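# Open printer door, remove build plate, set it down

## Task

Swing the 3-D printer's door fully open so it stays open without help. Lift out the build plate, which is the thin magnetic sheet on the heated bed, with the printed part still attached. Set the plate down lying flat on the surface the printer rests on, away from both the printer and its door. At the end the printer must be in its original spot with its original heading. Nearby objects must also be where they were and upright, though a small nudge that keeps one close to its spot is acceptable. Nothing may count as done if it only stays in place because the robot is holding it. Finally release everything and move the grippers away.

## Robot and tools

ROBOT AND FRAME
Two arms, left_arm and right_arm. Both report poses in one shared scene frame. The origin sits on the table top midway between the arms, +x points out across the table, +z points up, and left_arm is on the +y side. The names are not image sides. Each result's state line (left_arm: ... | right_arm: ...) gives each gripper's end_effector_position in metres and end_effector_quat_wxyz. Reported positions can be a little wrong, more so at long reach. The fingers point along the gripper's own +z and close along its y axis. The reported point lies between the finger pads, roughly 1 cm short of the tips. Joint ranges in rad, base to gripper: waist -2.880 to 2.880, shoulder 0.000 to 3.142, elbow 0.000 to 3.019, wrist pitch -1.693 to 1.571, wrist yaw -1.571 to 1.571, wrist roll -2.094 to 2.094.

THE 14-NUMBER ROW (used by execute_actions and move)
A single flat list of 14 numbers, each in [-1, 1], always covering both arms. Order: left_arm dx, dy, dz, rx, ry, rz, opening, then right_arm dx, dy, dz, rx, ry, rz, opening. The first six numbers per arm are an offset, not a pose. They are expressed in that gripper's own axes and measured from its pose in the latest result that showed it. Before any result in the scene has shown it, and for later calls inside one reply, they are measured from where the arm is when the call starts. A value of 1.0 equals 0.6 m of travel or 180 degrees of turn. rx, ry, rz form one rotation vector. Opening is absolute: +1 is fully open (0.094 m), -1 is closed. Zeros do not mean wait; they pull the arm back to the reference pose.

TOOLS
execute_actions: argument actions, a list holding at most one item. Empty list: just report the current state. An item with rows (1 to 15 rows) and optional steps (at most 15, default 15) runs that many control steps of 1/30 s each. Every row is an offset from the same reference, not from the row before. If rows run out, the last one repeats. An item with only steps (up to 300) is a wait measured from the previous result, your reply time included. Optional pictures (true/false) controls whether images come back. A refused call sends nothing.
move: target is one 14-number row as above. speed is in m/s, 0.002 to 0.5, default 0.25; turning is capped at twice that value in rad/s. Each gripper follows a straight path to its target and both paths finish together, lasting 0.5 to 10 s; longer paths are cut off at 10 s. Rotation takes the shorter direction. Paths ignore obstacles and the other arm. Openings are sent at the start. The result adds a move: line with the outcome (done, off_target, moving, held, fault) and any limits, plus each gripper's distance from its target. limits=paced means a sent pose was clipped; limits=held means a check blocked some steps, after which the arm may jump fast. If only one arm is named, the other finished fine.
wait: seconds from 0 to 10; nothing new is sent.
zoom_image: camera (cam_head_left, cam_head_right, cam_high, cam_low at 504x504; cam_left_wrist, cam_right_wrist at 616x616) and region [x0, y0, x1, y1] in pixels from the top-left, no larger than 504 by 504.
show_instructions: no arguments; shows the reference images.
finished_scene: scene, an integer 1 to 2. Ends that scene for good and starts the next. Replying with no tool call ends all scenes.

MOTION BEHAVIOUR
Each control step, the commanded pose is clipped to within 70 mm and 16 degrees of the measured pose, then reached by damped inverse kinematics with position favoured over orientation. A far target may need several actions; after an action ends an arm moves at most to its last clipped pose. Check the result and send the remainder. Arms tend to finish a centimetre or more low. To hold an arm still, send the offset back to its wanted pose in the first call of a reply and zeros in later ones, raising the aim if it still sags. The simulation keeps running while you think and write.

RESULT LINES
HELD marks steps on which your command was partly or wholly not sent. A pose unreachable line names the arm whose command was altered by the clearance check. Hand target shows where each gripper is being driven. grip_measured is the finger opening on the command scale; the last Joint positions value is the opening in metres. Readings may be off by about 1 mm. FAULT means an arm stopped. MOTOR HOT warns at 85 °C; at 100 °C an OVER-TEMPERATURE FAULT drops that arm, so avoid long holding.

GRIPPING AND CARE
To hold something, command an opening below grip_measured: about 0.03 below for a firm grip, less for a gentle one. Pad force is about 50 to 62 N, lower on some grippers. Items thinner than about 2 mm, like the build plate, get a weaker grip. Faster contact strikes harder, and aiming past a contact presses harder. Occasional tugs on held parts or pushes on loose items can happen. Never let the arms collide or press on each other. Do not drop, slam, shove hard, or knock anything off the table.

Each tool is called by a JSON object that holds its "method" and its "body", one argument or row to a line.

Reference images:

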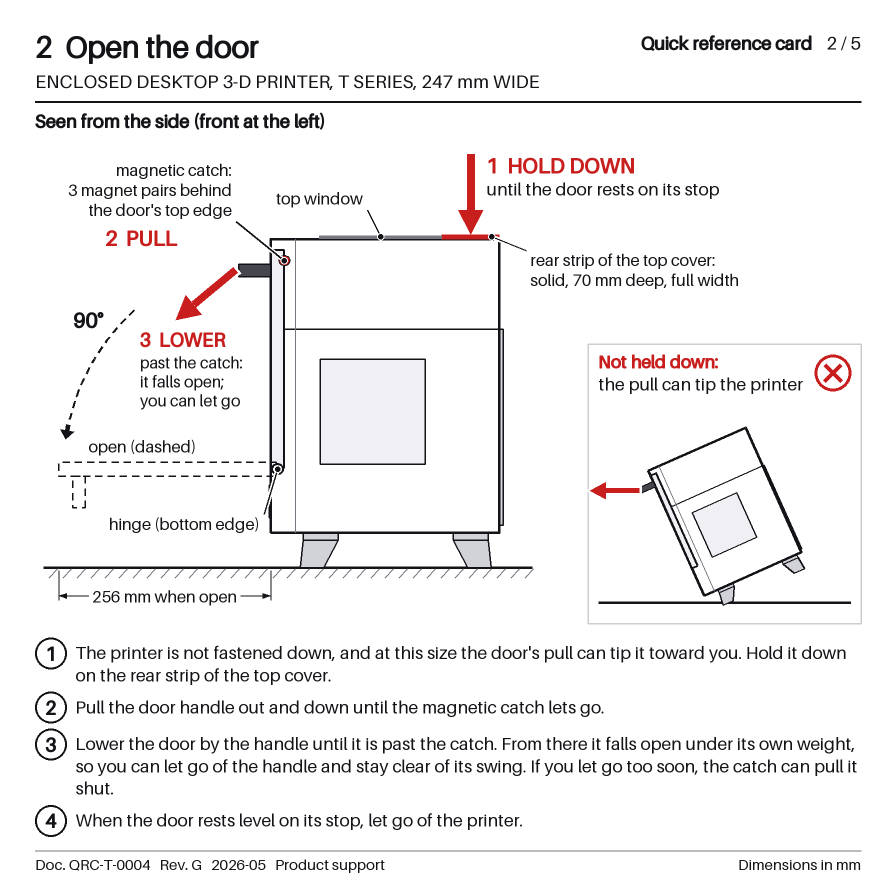

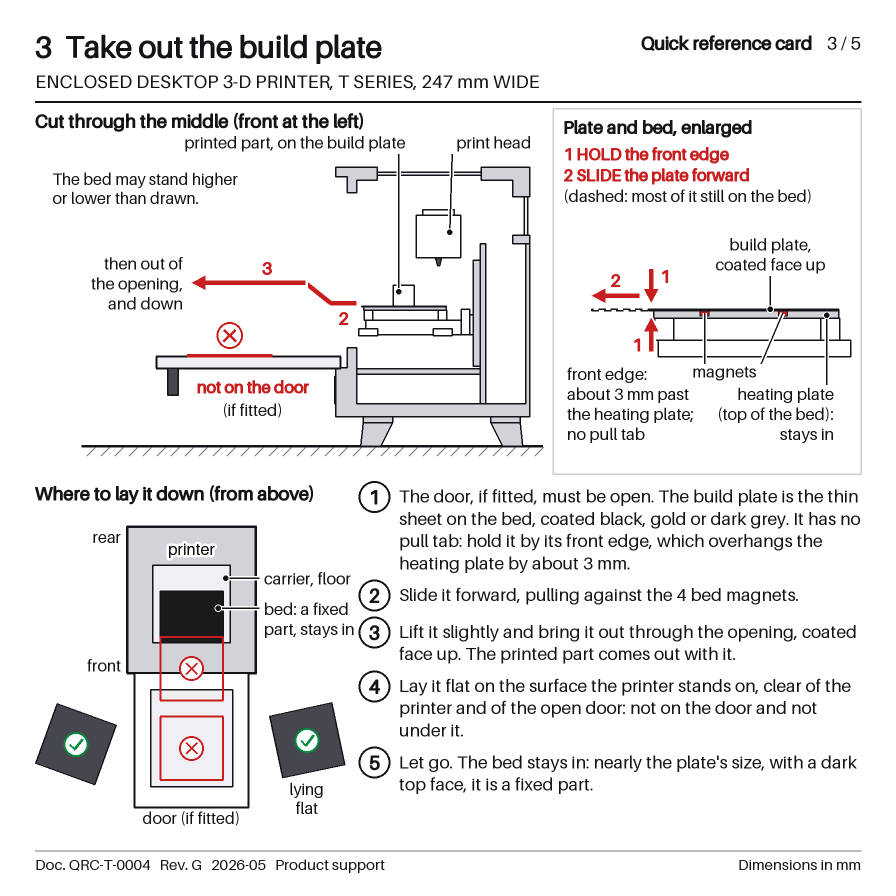

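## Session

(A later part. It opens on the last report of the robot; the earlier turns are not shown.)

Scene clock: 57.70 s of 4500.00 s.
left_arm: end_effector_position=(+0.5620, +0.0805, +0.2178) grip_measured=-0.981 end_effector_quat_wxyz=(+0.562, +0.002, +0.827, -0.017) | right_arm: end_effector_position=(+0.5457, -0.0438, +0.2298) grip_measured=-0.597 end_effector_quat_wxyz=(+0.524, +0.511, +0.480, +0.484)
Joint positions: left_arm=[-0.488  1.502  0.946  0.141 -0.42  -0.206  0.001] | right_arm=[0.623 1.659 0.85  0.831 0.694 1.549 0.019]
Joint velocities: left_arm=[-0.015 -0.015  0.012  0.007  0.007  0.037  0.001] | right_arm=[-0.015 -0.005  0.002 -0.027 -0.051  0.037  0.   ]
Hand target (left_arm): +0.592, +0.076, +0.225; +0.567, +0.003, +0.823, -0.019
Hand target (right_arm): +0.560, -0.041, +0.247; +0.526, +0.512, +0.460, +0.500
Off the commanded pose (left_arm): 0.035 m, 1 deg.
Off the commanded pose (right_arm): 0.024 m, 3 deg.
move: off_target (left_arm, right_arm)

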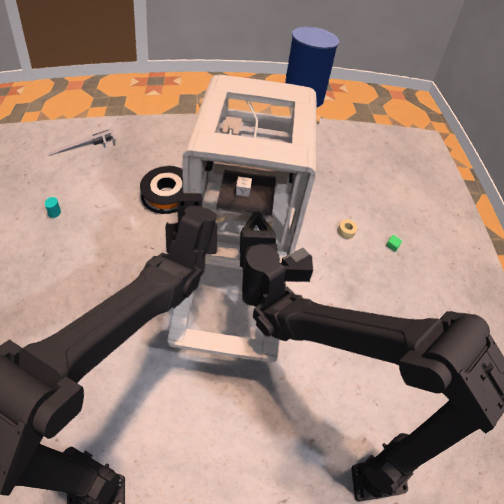

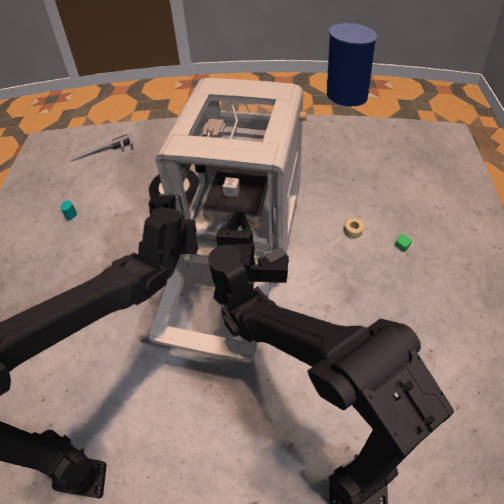

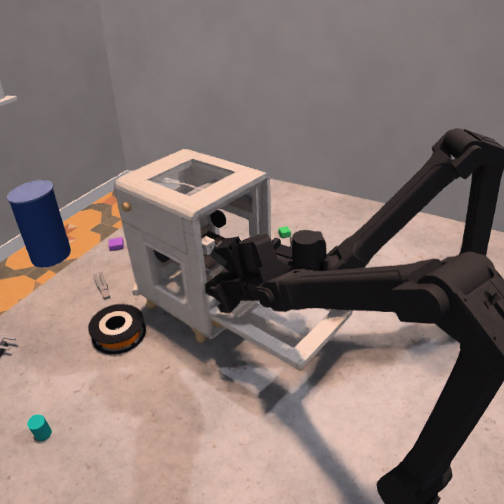

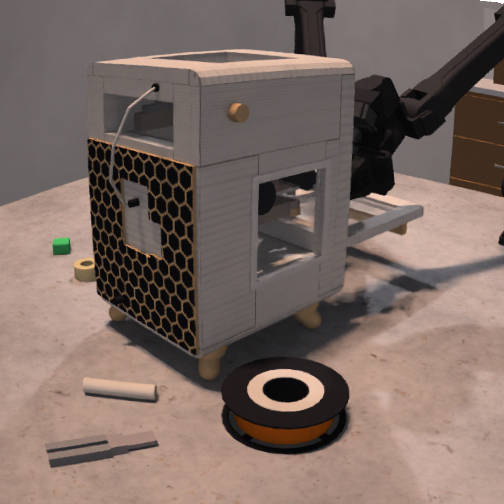

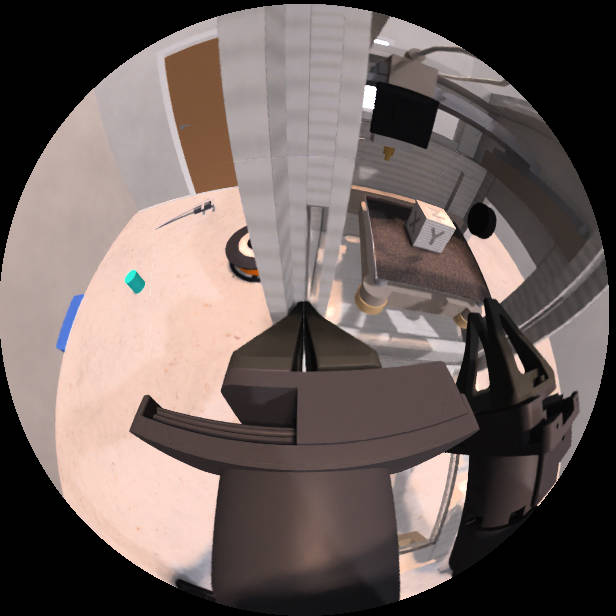

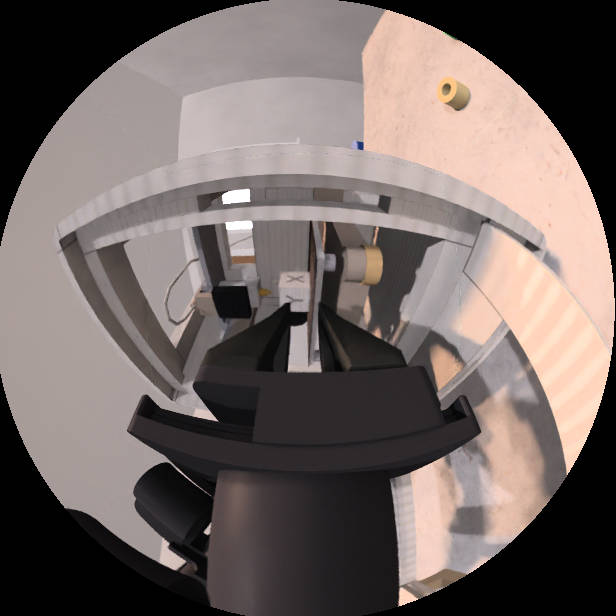

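{"method": "move", "body": {
  "target": [-0.02,0,0.015,0,0,0,-1, 0.0,0.022,0.065,-0.015,-0.02,0.015,-0.75],
  "speed": 0.03
}}

{"method": "zoom_image", "body": {
  "camera": "cam_right_wrist",
  "region": [200,200,420,400]
}}

{"method": "zoom_image", "body": {
  "camera": "cam_left_wrist",
  "region": [340,180,580,400]
}}

Scene clock: 60.03 s of 4500.00 s.
left_arm: end_effector_position=(+0.5602, +0.0798, +0.2122) grip_measured=-0.981 end_effector_quat_wxyz=(+0.555, +0.007, +0.832, -0.018) | right_arm: end_effector_position=(+0.5678, -0.0487, +0.2236) grip_measured=-0.747 end_effector_quat_wxyz=(+0.535, +0.522, +0.465, +0.474)
Joint positions: left_arm=[-0.488  1.504  0.943  0.129 -0.411 -0.206  0.001] | right_arm=[0.601 1.718 0.905 0.842 0.72  1.549 0.012]
Joint velocities: left_arm=[-0.005 -0.005 -0.027  0.002  0.007  0.007 -0.   ] | right_arm=[-0.015  0.005 -0.022 -0.007  0.007  0.007 -0.   ]
Hand target (left_arm): +0.574, +0.081, +0.226; +0.562, +0.003, +0.827, -0.017
Hand target (right_arm): +0.583, -0.047, +0.243; +0.539, +0.525, +0.440, +0.491
Off the commanded pose (left_arm): 0.020 m, 1 deg.
Off the commanded pose (right_arm): 0.026 m, 4 deg.
move: off_target (left_arm, right_arm)

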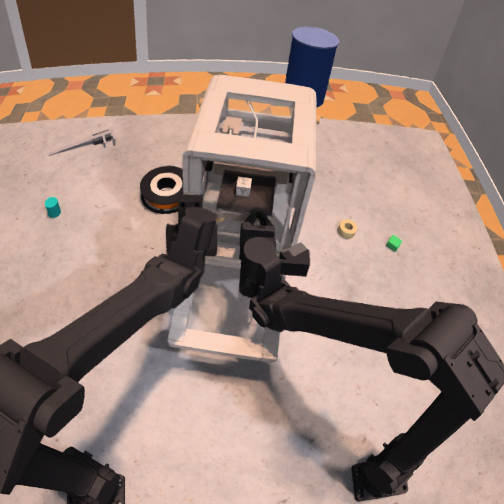

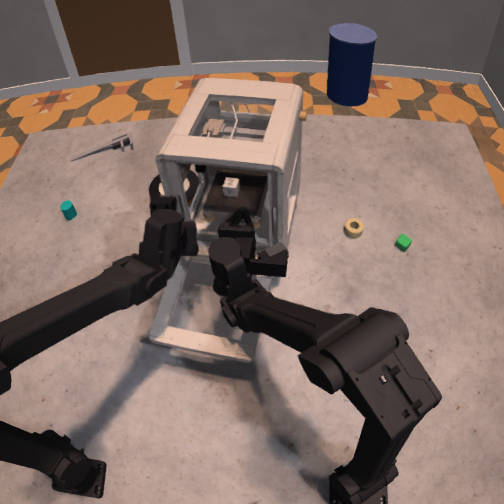

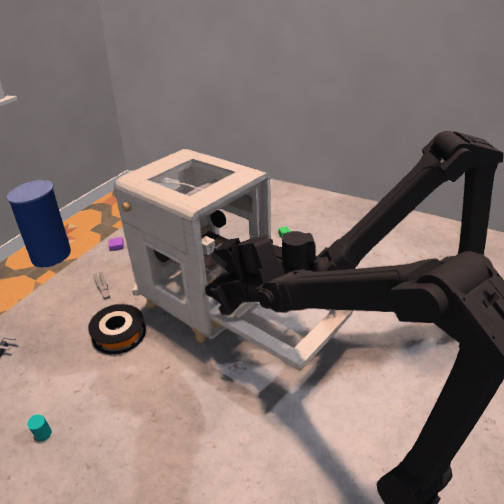

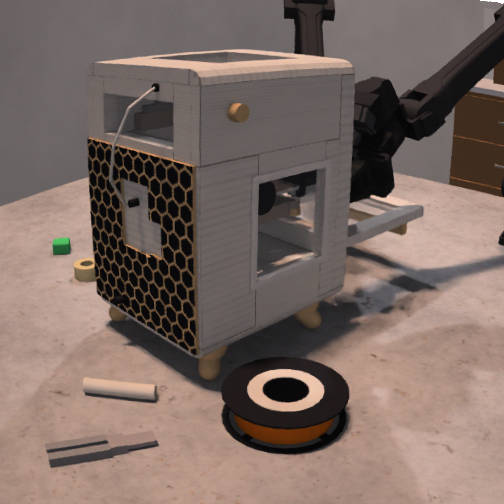

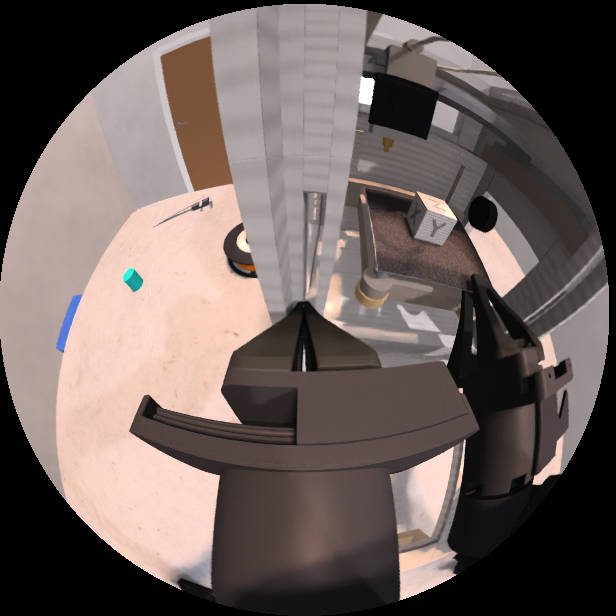

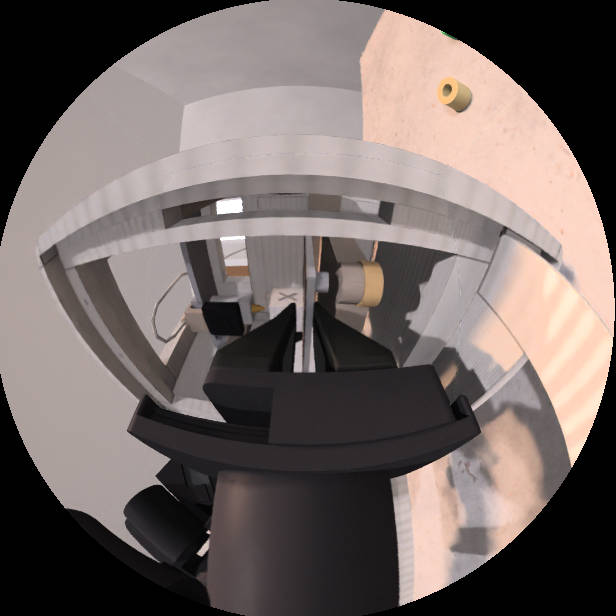

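Region (200, 200, 420, 400) of cam_right_wrist's 616x616 image, scaled by 2.291, with more detail than that image has; it fills the top 458 rows of this view, and the rest is white.

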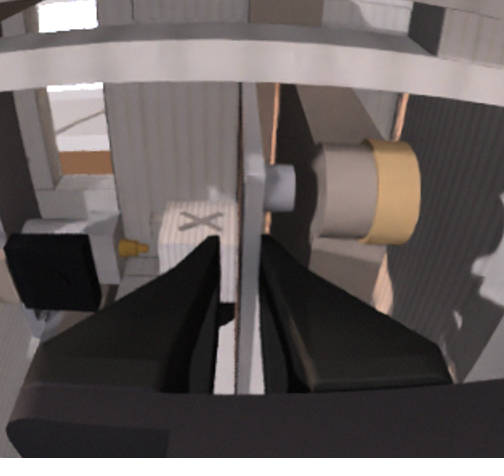

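Region (340, 180, 580, 400) of cam_left_wrist's 616x616 image, scaled by 2.100, with more detail than that image has; it fills the top 462 rows of this view, and the rest is white.

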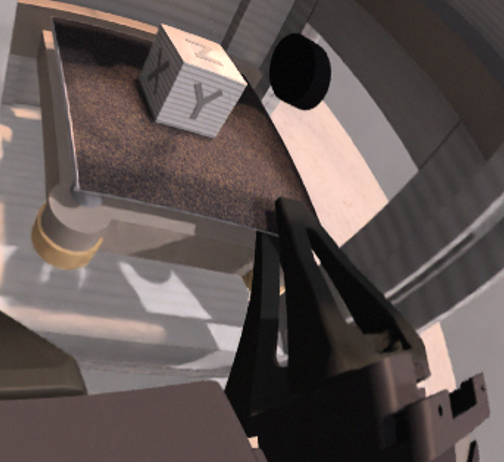

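{"method": "move", "body": {
  "target": [-0.025,0,0.015,0,0,0,-1, 0.0,0.034,0.05,-0.015,0,0.015,-0.86],
  "speed": 0.02
}}

{"method": "zoom_image", "body": {
  "camera": "cam_right_wrist",
  "region": [200,200,420,400]
}}

{"method": "zoom_image", "body": {
  "camera": "cam_left_wrist",
  "region": [340,180,580,400]
}}

Scene clock: 62.57 s of 4500.00 s.
left_arm: end_effector_position=(+0.5584, +0.0796, +0.2078) grip_measured=-0.981 end_effector_quat_wxyz=(+0.546, +0.012, +0.837, -0.018) | right_arm: end_effector_position=(+0.5783, -0.0533, +0.2213) grip_measured=-0.857 end_effector_quat_wxyz=(+0.532, +0.519, +0.469, +0.476)
Joint positions: left_arm=[-0.487  1.504  0.943  0.109 -0.402 -0.206  0.001] | right_arm=[0.577 1.731 0.918 0.84  0.683 1.549 0.007]
Joint velocities: left_arm=[-0.015  0.005 -0.022 -0.012 -0.051 -0.037  0.   ] | right_arm=[-0.005 -0.005  0.007 -0.002  0.007 -0.037 -0.001]
Hand target (left_arm): +0.573, +0.080, +0.223; +0.555, +0.007, +0.832, -0.017
Hand target (right_arm): +0.595, -0.053, +0.244; +0.536, +0.520, +0.441, +0.497
Off the commanded pose (left_arm): 0.022 m, 1 deg.
Off the commanded pose (right_arm): 0.030 m, 4 deg.
move: off_target (left_arm, right_arm)

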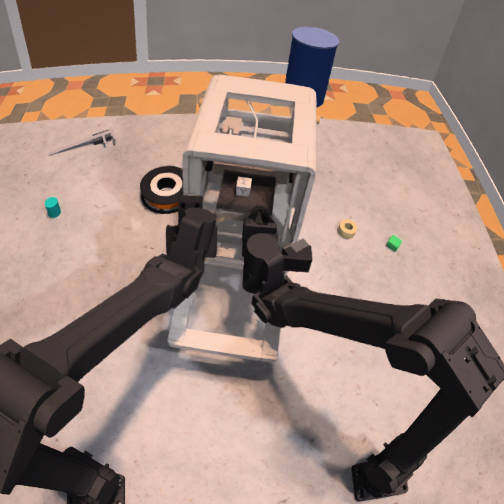

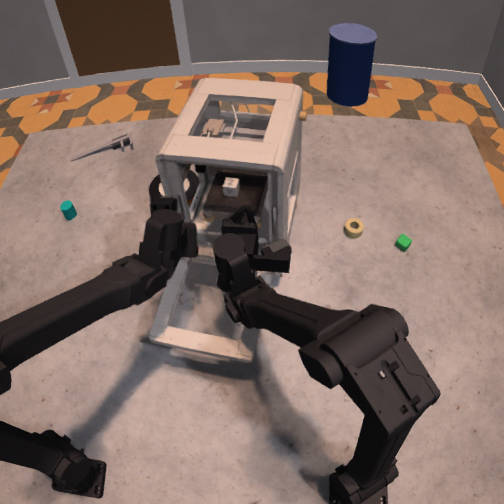

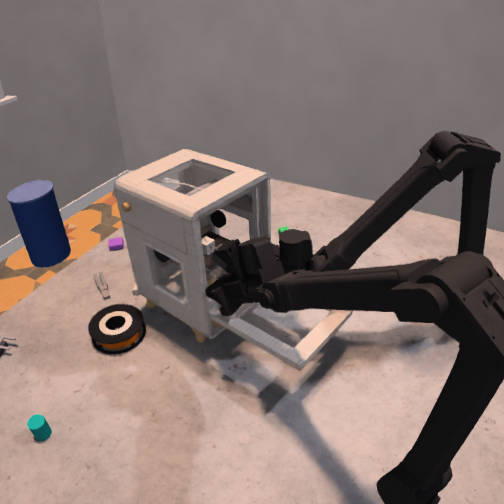

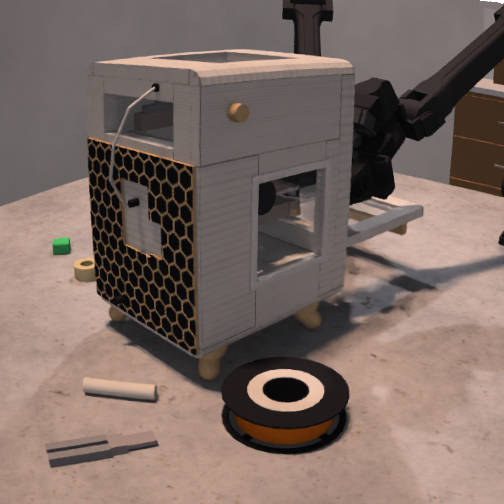

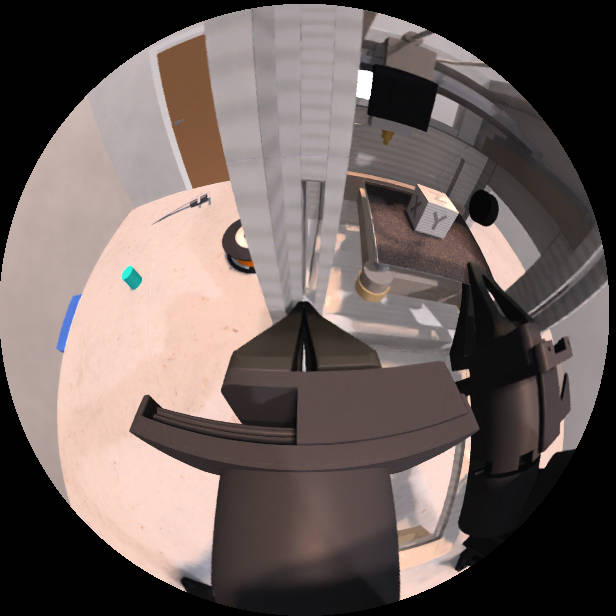

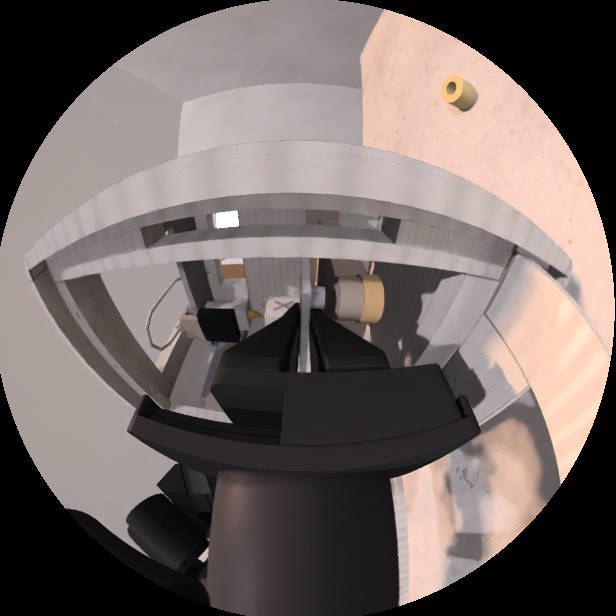

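Region (200, 200, 420, 400) of cam_right_wrist's 616x616 image, scaled by 2.291, with more detail than that image has; it fills the top 458 rows of this view, and the rest is white.

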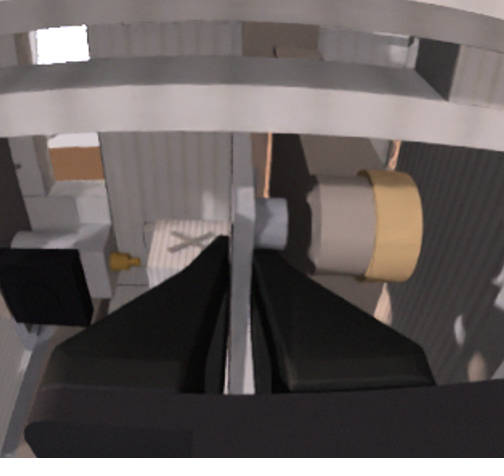

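Region (340, 180, 580, 400) of cam_left_wrist's 616x616 image, scaled by 2.100, with more detail than that image has; it fills the top 462 rows of this view, and the rest is white.

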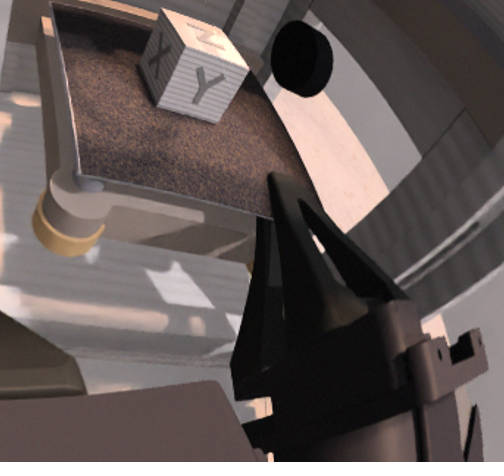

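{"method": "move", "body": {
  "target": [-0.025,0,0.02,0,0,0,-1, 0.0,0.038,0.028,-0.015,0,0.015,-1],
  "speed": 0.02
}}

{"method": "move", "body": {
  "target": [-0.025,0,0.02,0,0,0,-1, 0.0,0.038,-0.01,-0.015,0,0.015,-1],
  "speed": 0.02
}}

{"method": "zoom_image", "body": {
  "camera": "cam_left_wrist",
  "region": [340,150,580,400]
}}

Scene clock: 65.10 s of 4500.00 s.
left_arm: end_effector_position=(+0.5579, +0.0798, +0.1992) grip_measured=-0.981 end_effector_quat_wxyz=(+0.536, +0.016, +0.844, -0.017) | right_arm: end_effector_position=(+0.5789, -0.0533, +0.2217) grip_measured=-0.899 end_effector_quat_wxyz=(+0.526, +0.523, +0.464, +0.484)
Joint positions: left_arm=[-0.484  1.513  0.943  0.094 -0.39  -0.206  0.001] | right_arm=[0.575 1.731 0.918 0.842 0.676 1.57  0.005]
Joint velocities: left_arm=[-0.015 -0.005  0.007  0.007 -0.037 -0.051  0.001] | right_arm=[-0.024 -0.015  0.007 -0.002  0.007 -0.007 -0.   ]
Hand target (left_arm): +0.574, +0.079, +0.217; +0.547, +0.012, +0.837, -0.017
Hand target (right_arm): +0.593, -0.056, +0.244; +0.533, +0.517, +0.446, +0.499
Off the commanded pose (left_arm): 0.025 m, 1 deg.
Off the commanded pose (right_arm): 0.028 m, 3 deg.
move: off_target (left_arm, right_arm)

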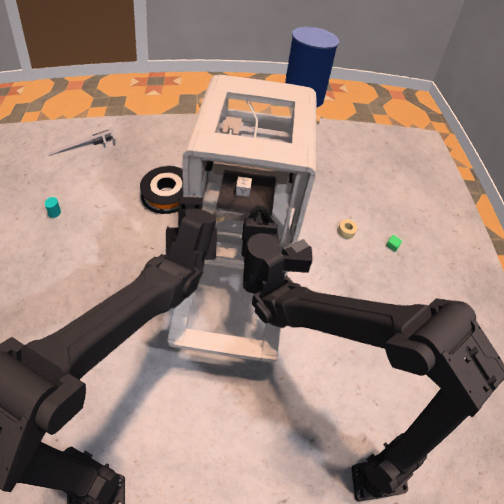

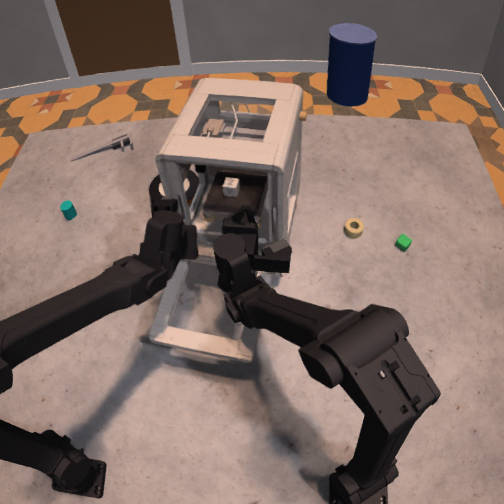

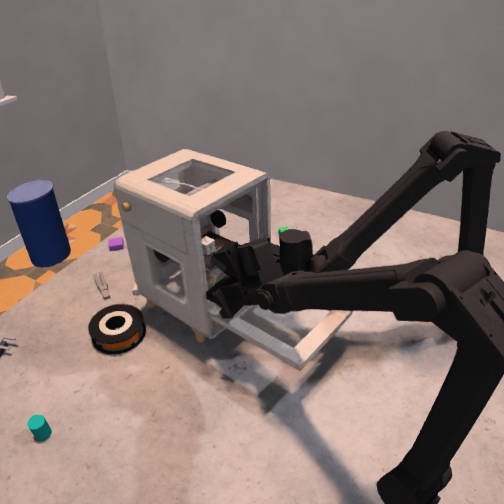

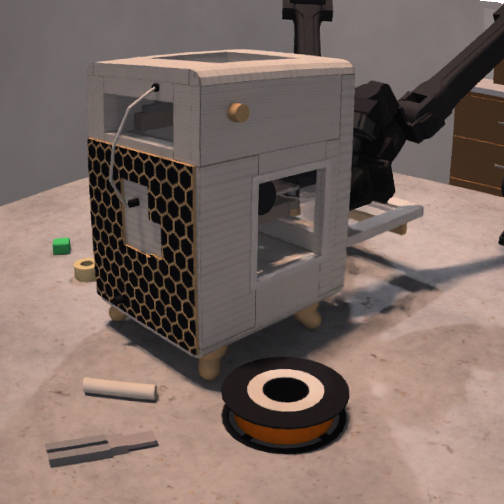

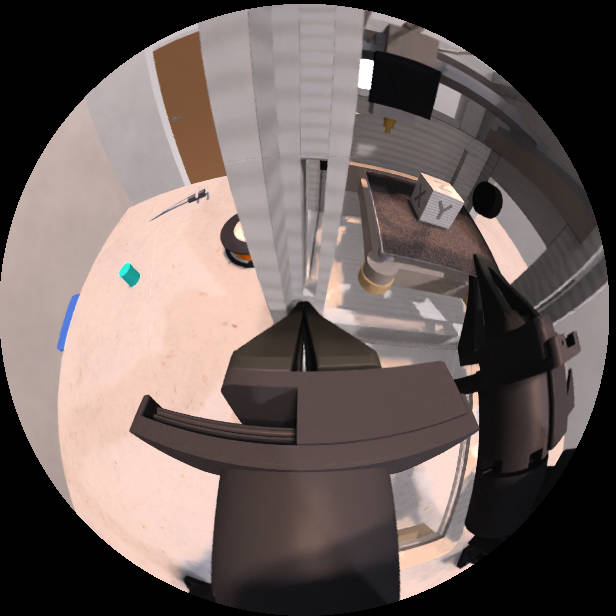

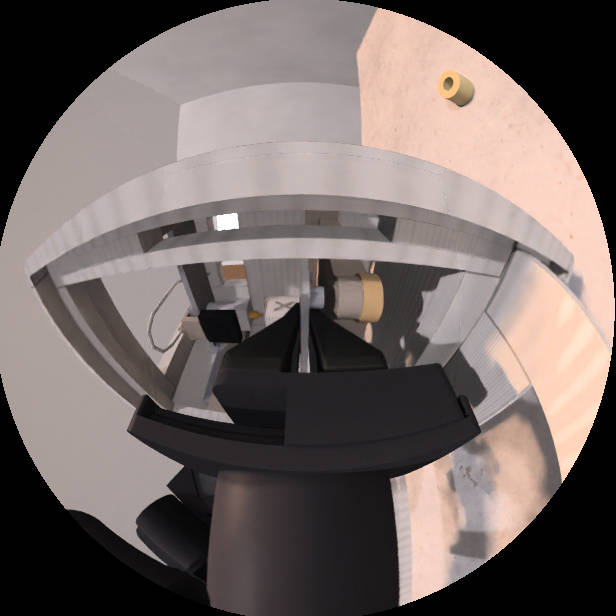

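Scene clock: 67.00 s of 4500.00 s.
left_arm: end_effector_position=(+0.5574, +0.0801, +0.1903) grip_measured=-0.981 end_effector_quat_wxyz=(+0.526, +0.021, +0.850, -0.016) | right_arm: end_effector_position=(+0.5784, -0.0535, +0.2219) grip_measured=-0.899 end_effector_quat_wxyz=(+0.526, +0.524, +0.462, +0.485)
Joint positions: left_arm=[-0.481  1.522  0.943  0.079 -0.379 -0.206  0.001] | right_arm=[0.576 1.731 0.917 0.845 0.679 1.574 0.005]
Joint velocities: left_arm=[-0.005 -0.005  0.002 -0.012  0.022 -0.007 -0.   ] | right_arm=[-0.024 -0.005 -0.002 -0.022  0.007  0.007  0.   ]
Hand target (left_arm): +0.574, +0.080, +0.208; +0.537, +0.017, +0.844, -0.017
Hand target (right_arm): +0.573, -0.053, +0.244; +0.526, +0.521, +0.441, +0.507
Off the commanded pose (left_arm): 0.025 m, 1 deg.
Off the commanded pose (right_arm): 0.023 m, 4 deg.
move: off_target (left_arm, right_arm)

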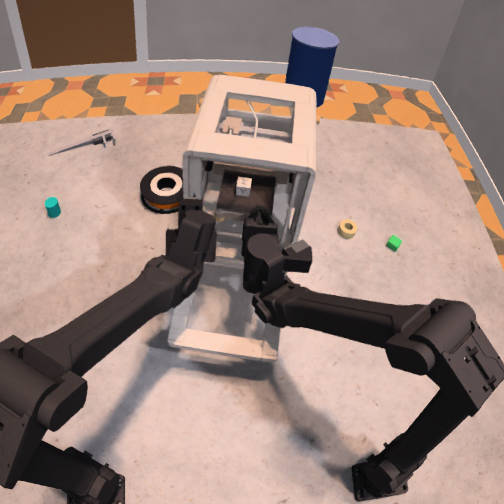

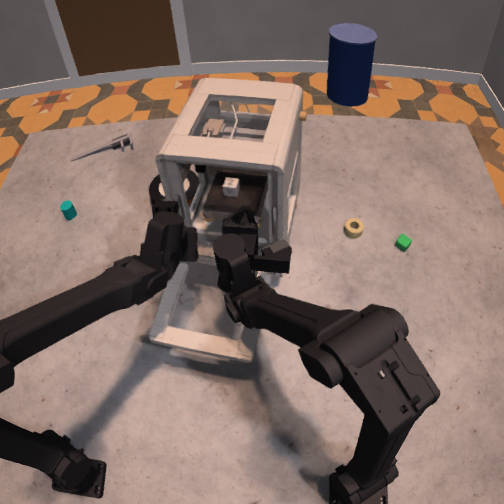

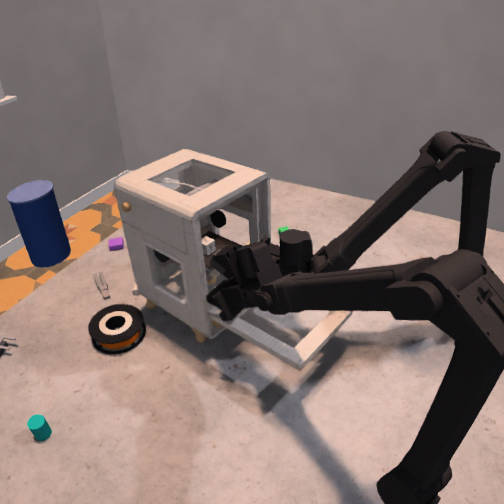

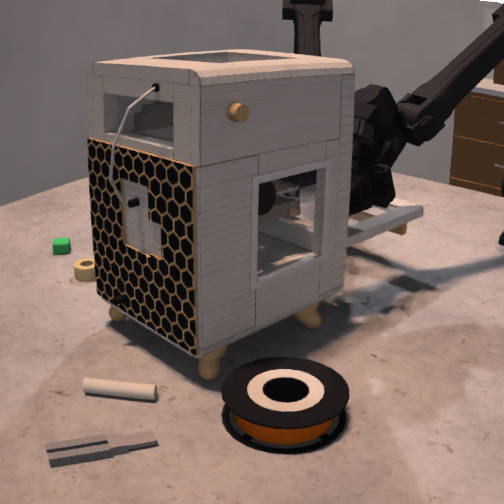

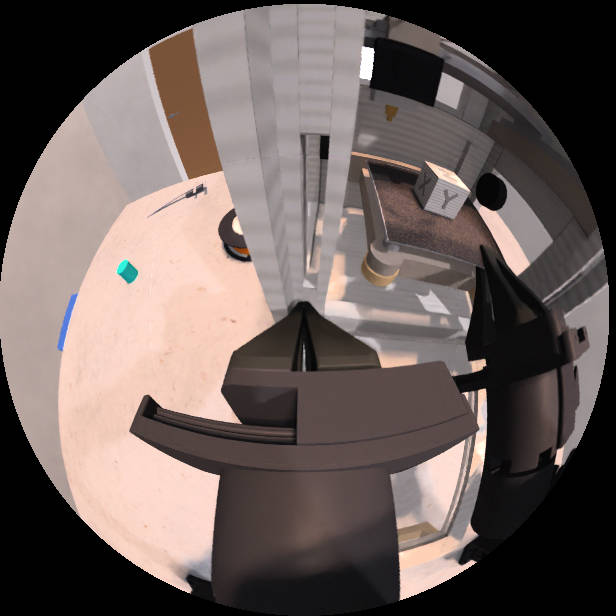

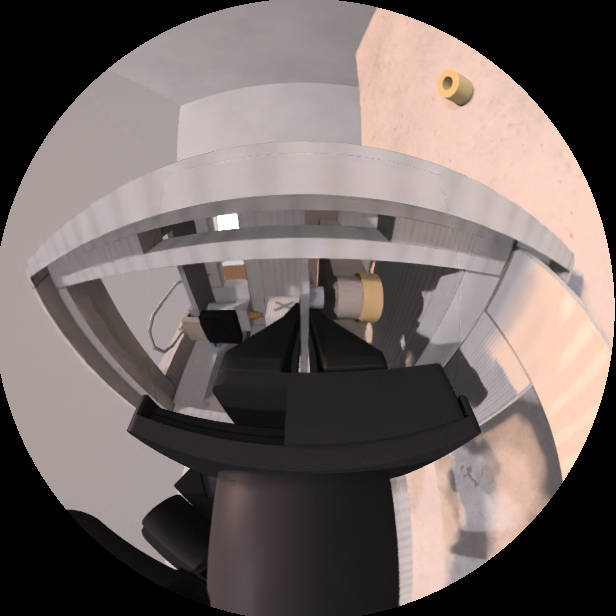

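Region (340, 150, 580, 400) of cam_left_wrist's 616x616 image, scaled by 2.016, with more detail than that image has; it fills the left 484 columns of this view, and the rest is white.

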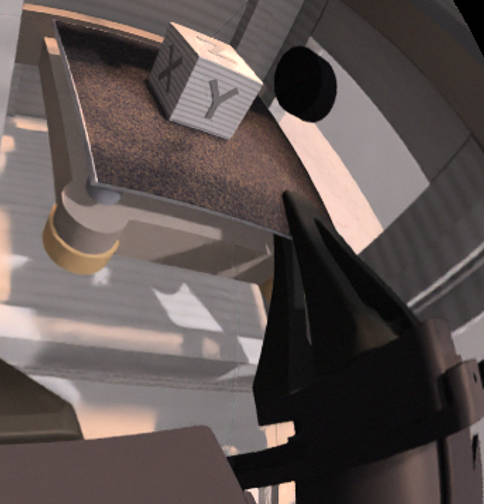

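{"method": "move", "body": {
  "target": [-0.045,0,0.015,0,-0.01,0,-1, 0.0,0.0,-0.012,-0.015,0,0.015,-0.86],
  "speed": 0.01
}}

{"method": "zoom_image", "body": {
  "camera": "cam_left_wrist",
  "region": [340,150,580,400]
}}

{"method": "zoom_image", "body": {
  "camera": "cam_right_wrist",
  "region": [200,200,420,400]
}}

Scene clock: 71.27 s of 4500.00 s.
left_arm: end_effector_position=(+0.5594, +0.0803, +0.1925) grip_measured=-0.981 end_effector_quat_wxyz=(+0.527, +0.024, +0.849, -0.016) | right_arm: end_effector_position=(+0.5759, -0.0545, +0.2213) grip_measured=-0.862 end_effector_quat_wxyz=(+0.528, +0.521, +0.447, +0.500)
Joint positions: left_arm=[-0.478  1.523  0.947  0.079 -0.374 -0.197  0.001] | right_arm=[0.577 1.747 0.904 0.916 0.679 1.574 0.006]
Joint velocities: left_arm=[-0.015 -0.015  0.007 -0.007  0.022  0.081  0.   ] | right_arm=[-0.005  0.005  0.012  0.002 -0.081 -0.037 -0.001]
Hand target (left_arm): +0.576, +0.080, +0.210; +0.539, +0.020, +0.842, -0.016
Hand target (right_arm): +0.571, -0.053, +0.222; +0.526, +0.523, +0.438, +0.508
Off the commanded pose (left_arm): 0.025 m, 2 deg.
Off the commanded pose (right_arm): 0.005 m, 1 deg.
move: off_target (left_arm)

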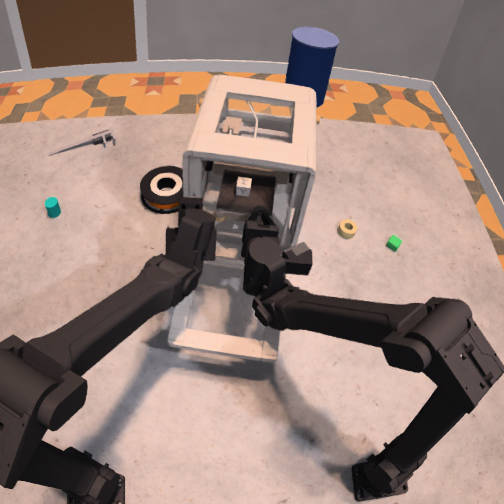

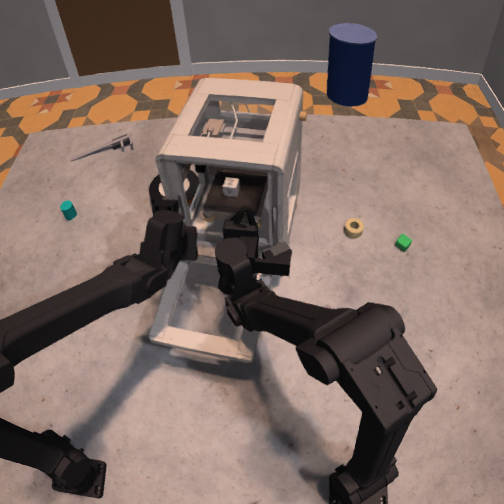

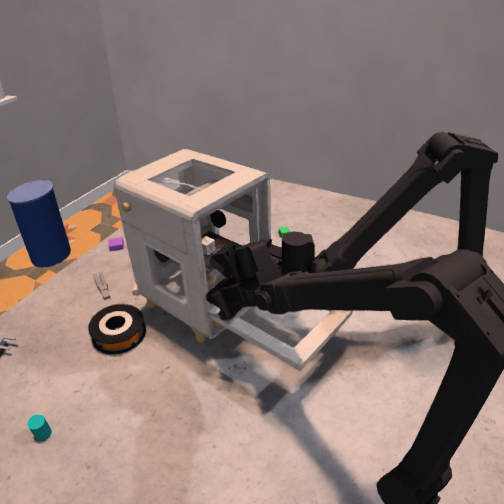

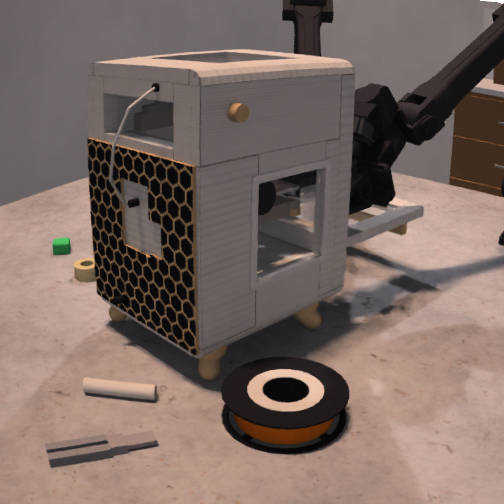

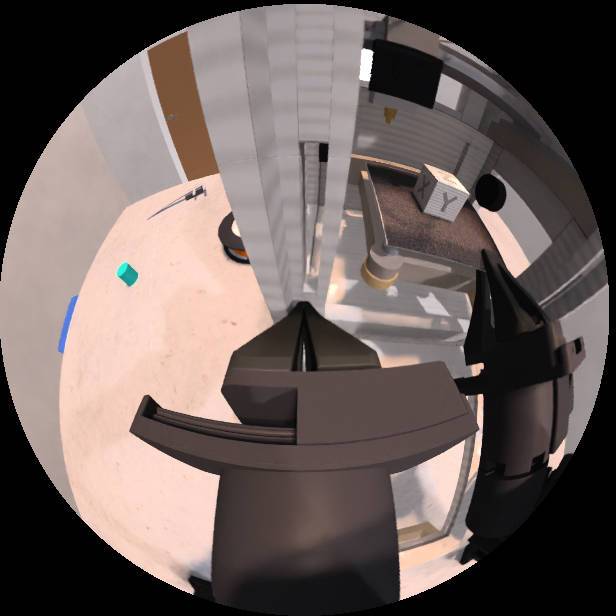

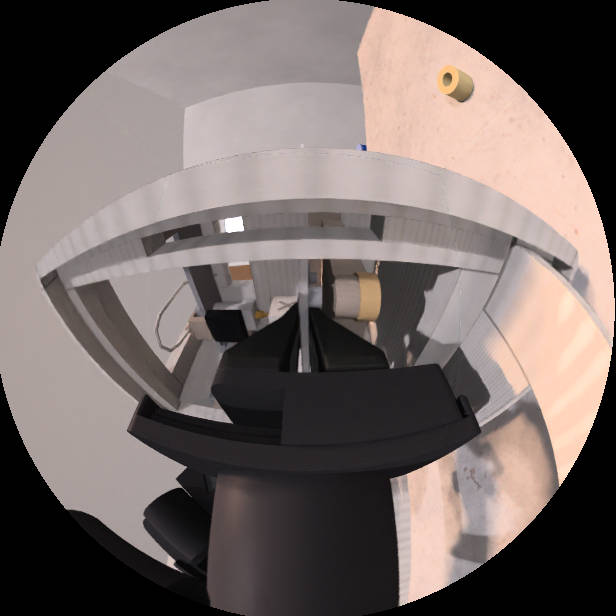

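Region (340, 150, 580, 400) of cam_left_wrist's 616x616 image, scaled by 2.016, with more detail than that image has; it fills the left 484 columns of this view, and the rest is white.

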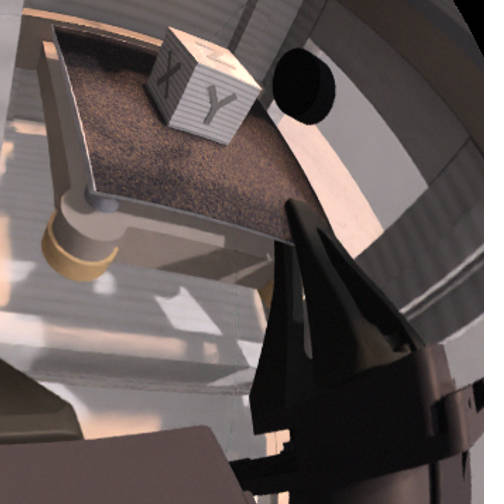

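Region (200, 200, 420, 400) of cam_right_wrist's 616x616 image, scaled by 2.291, with more detail than that image has; it fills the top 458 rows of this view, and the rest is white.

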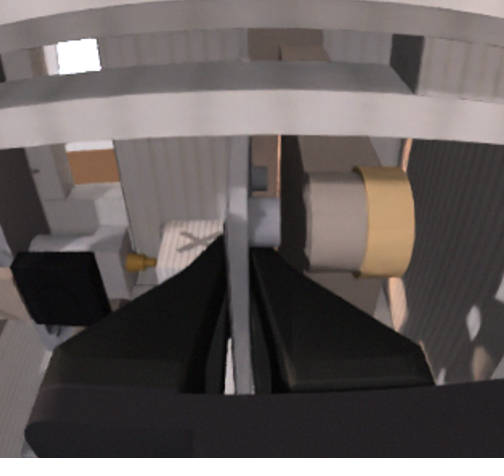

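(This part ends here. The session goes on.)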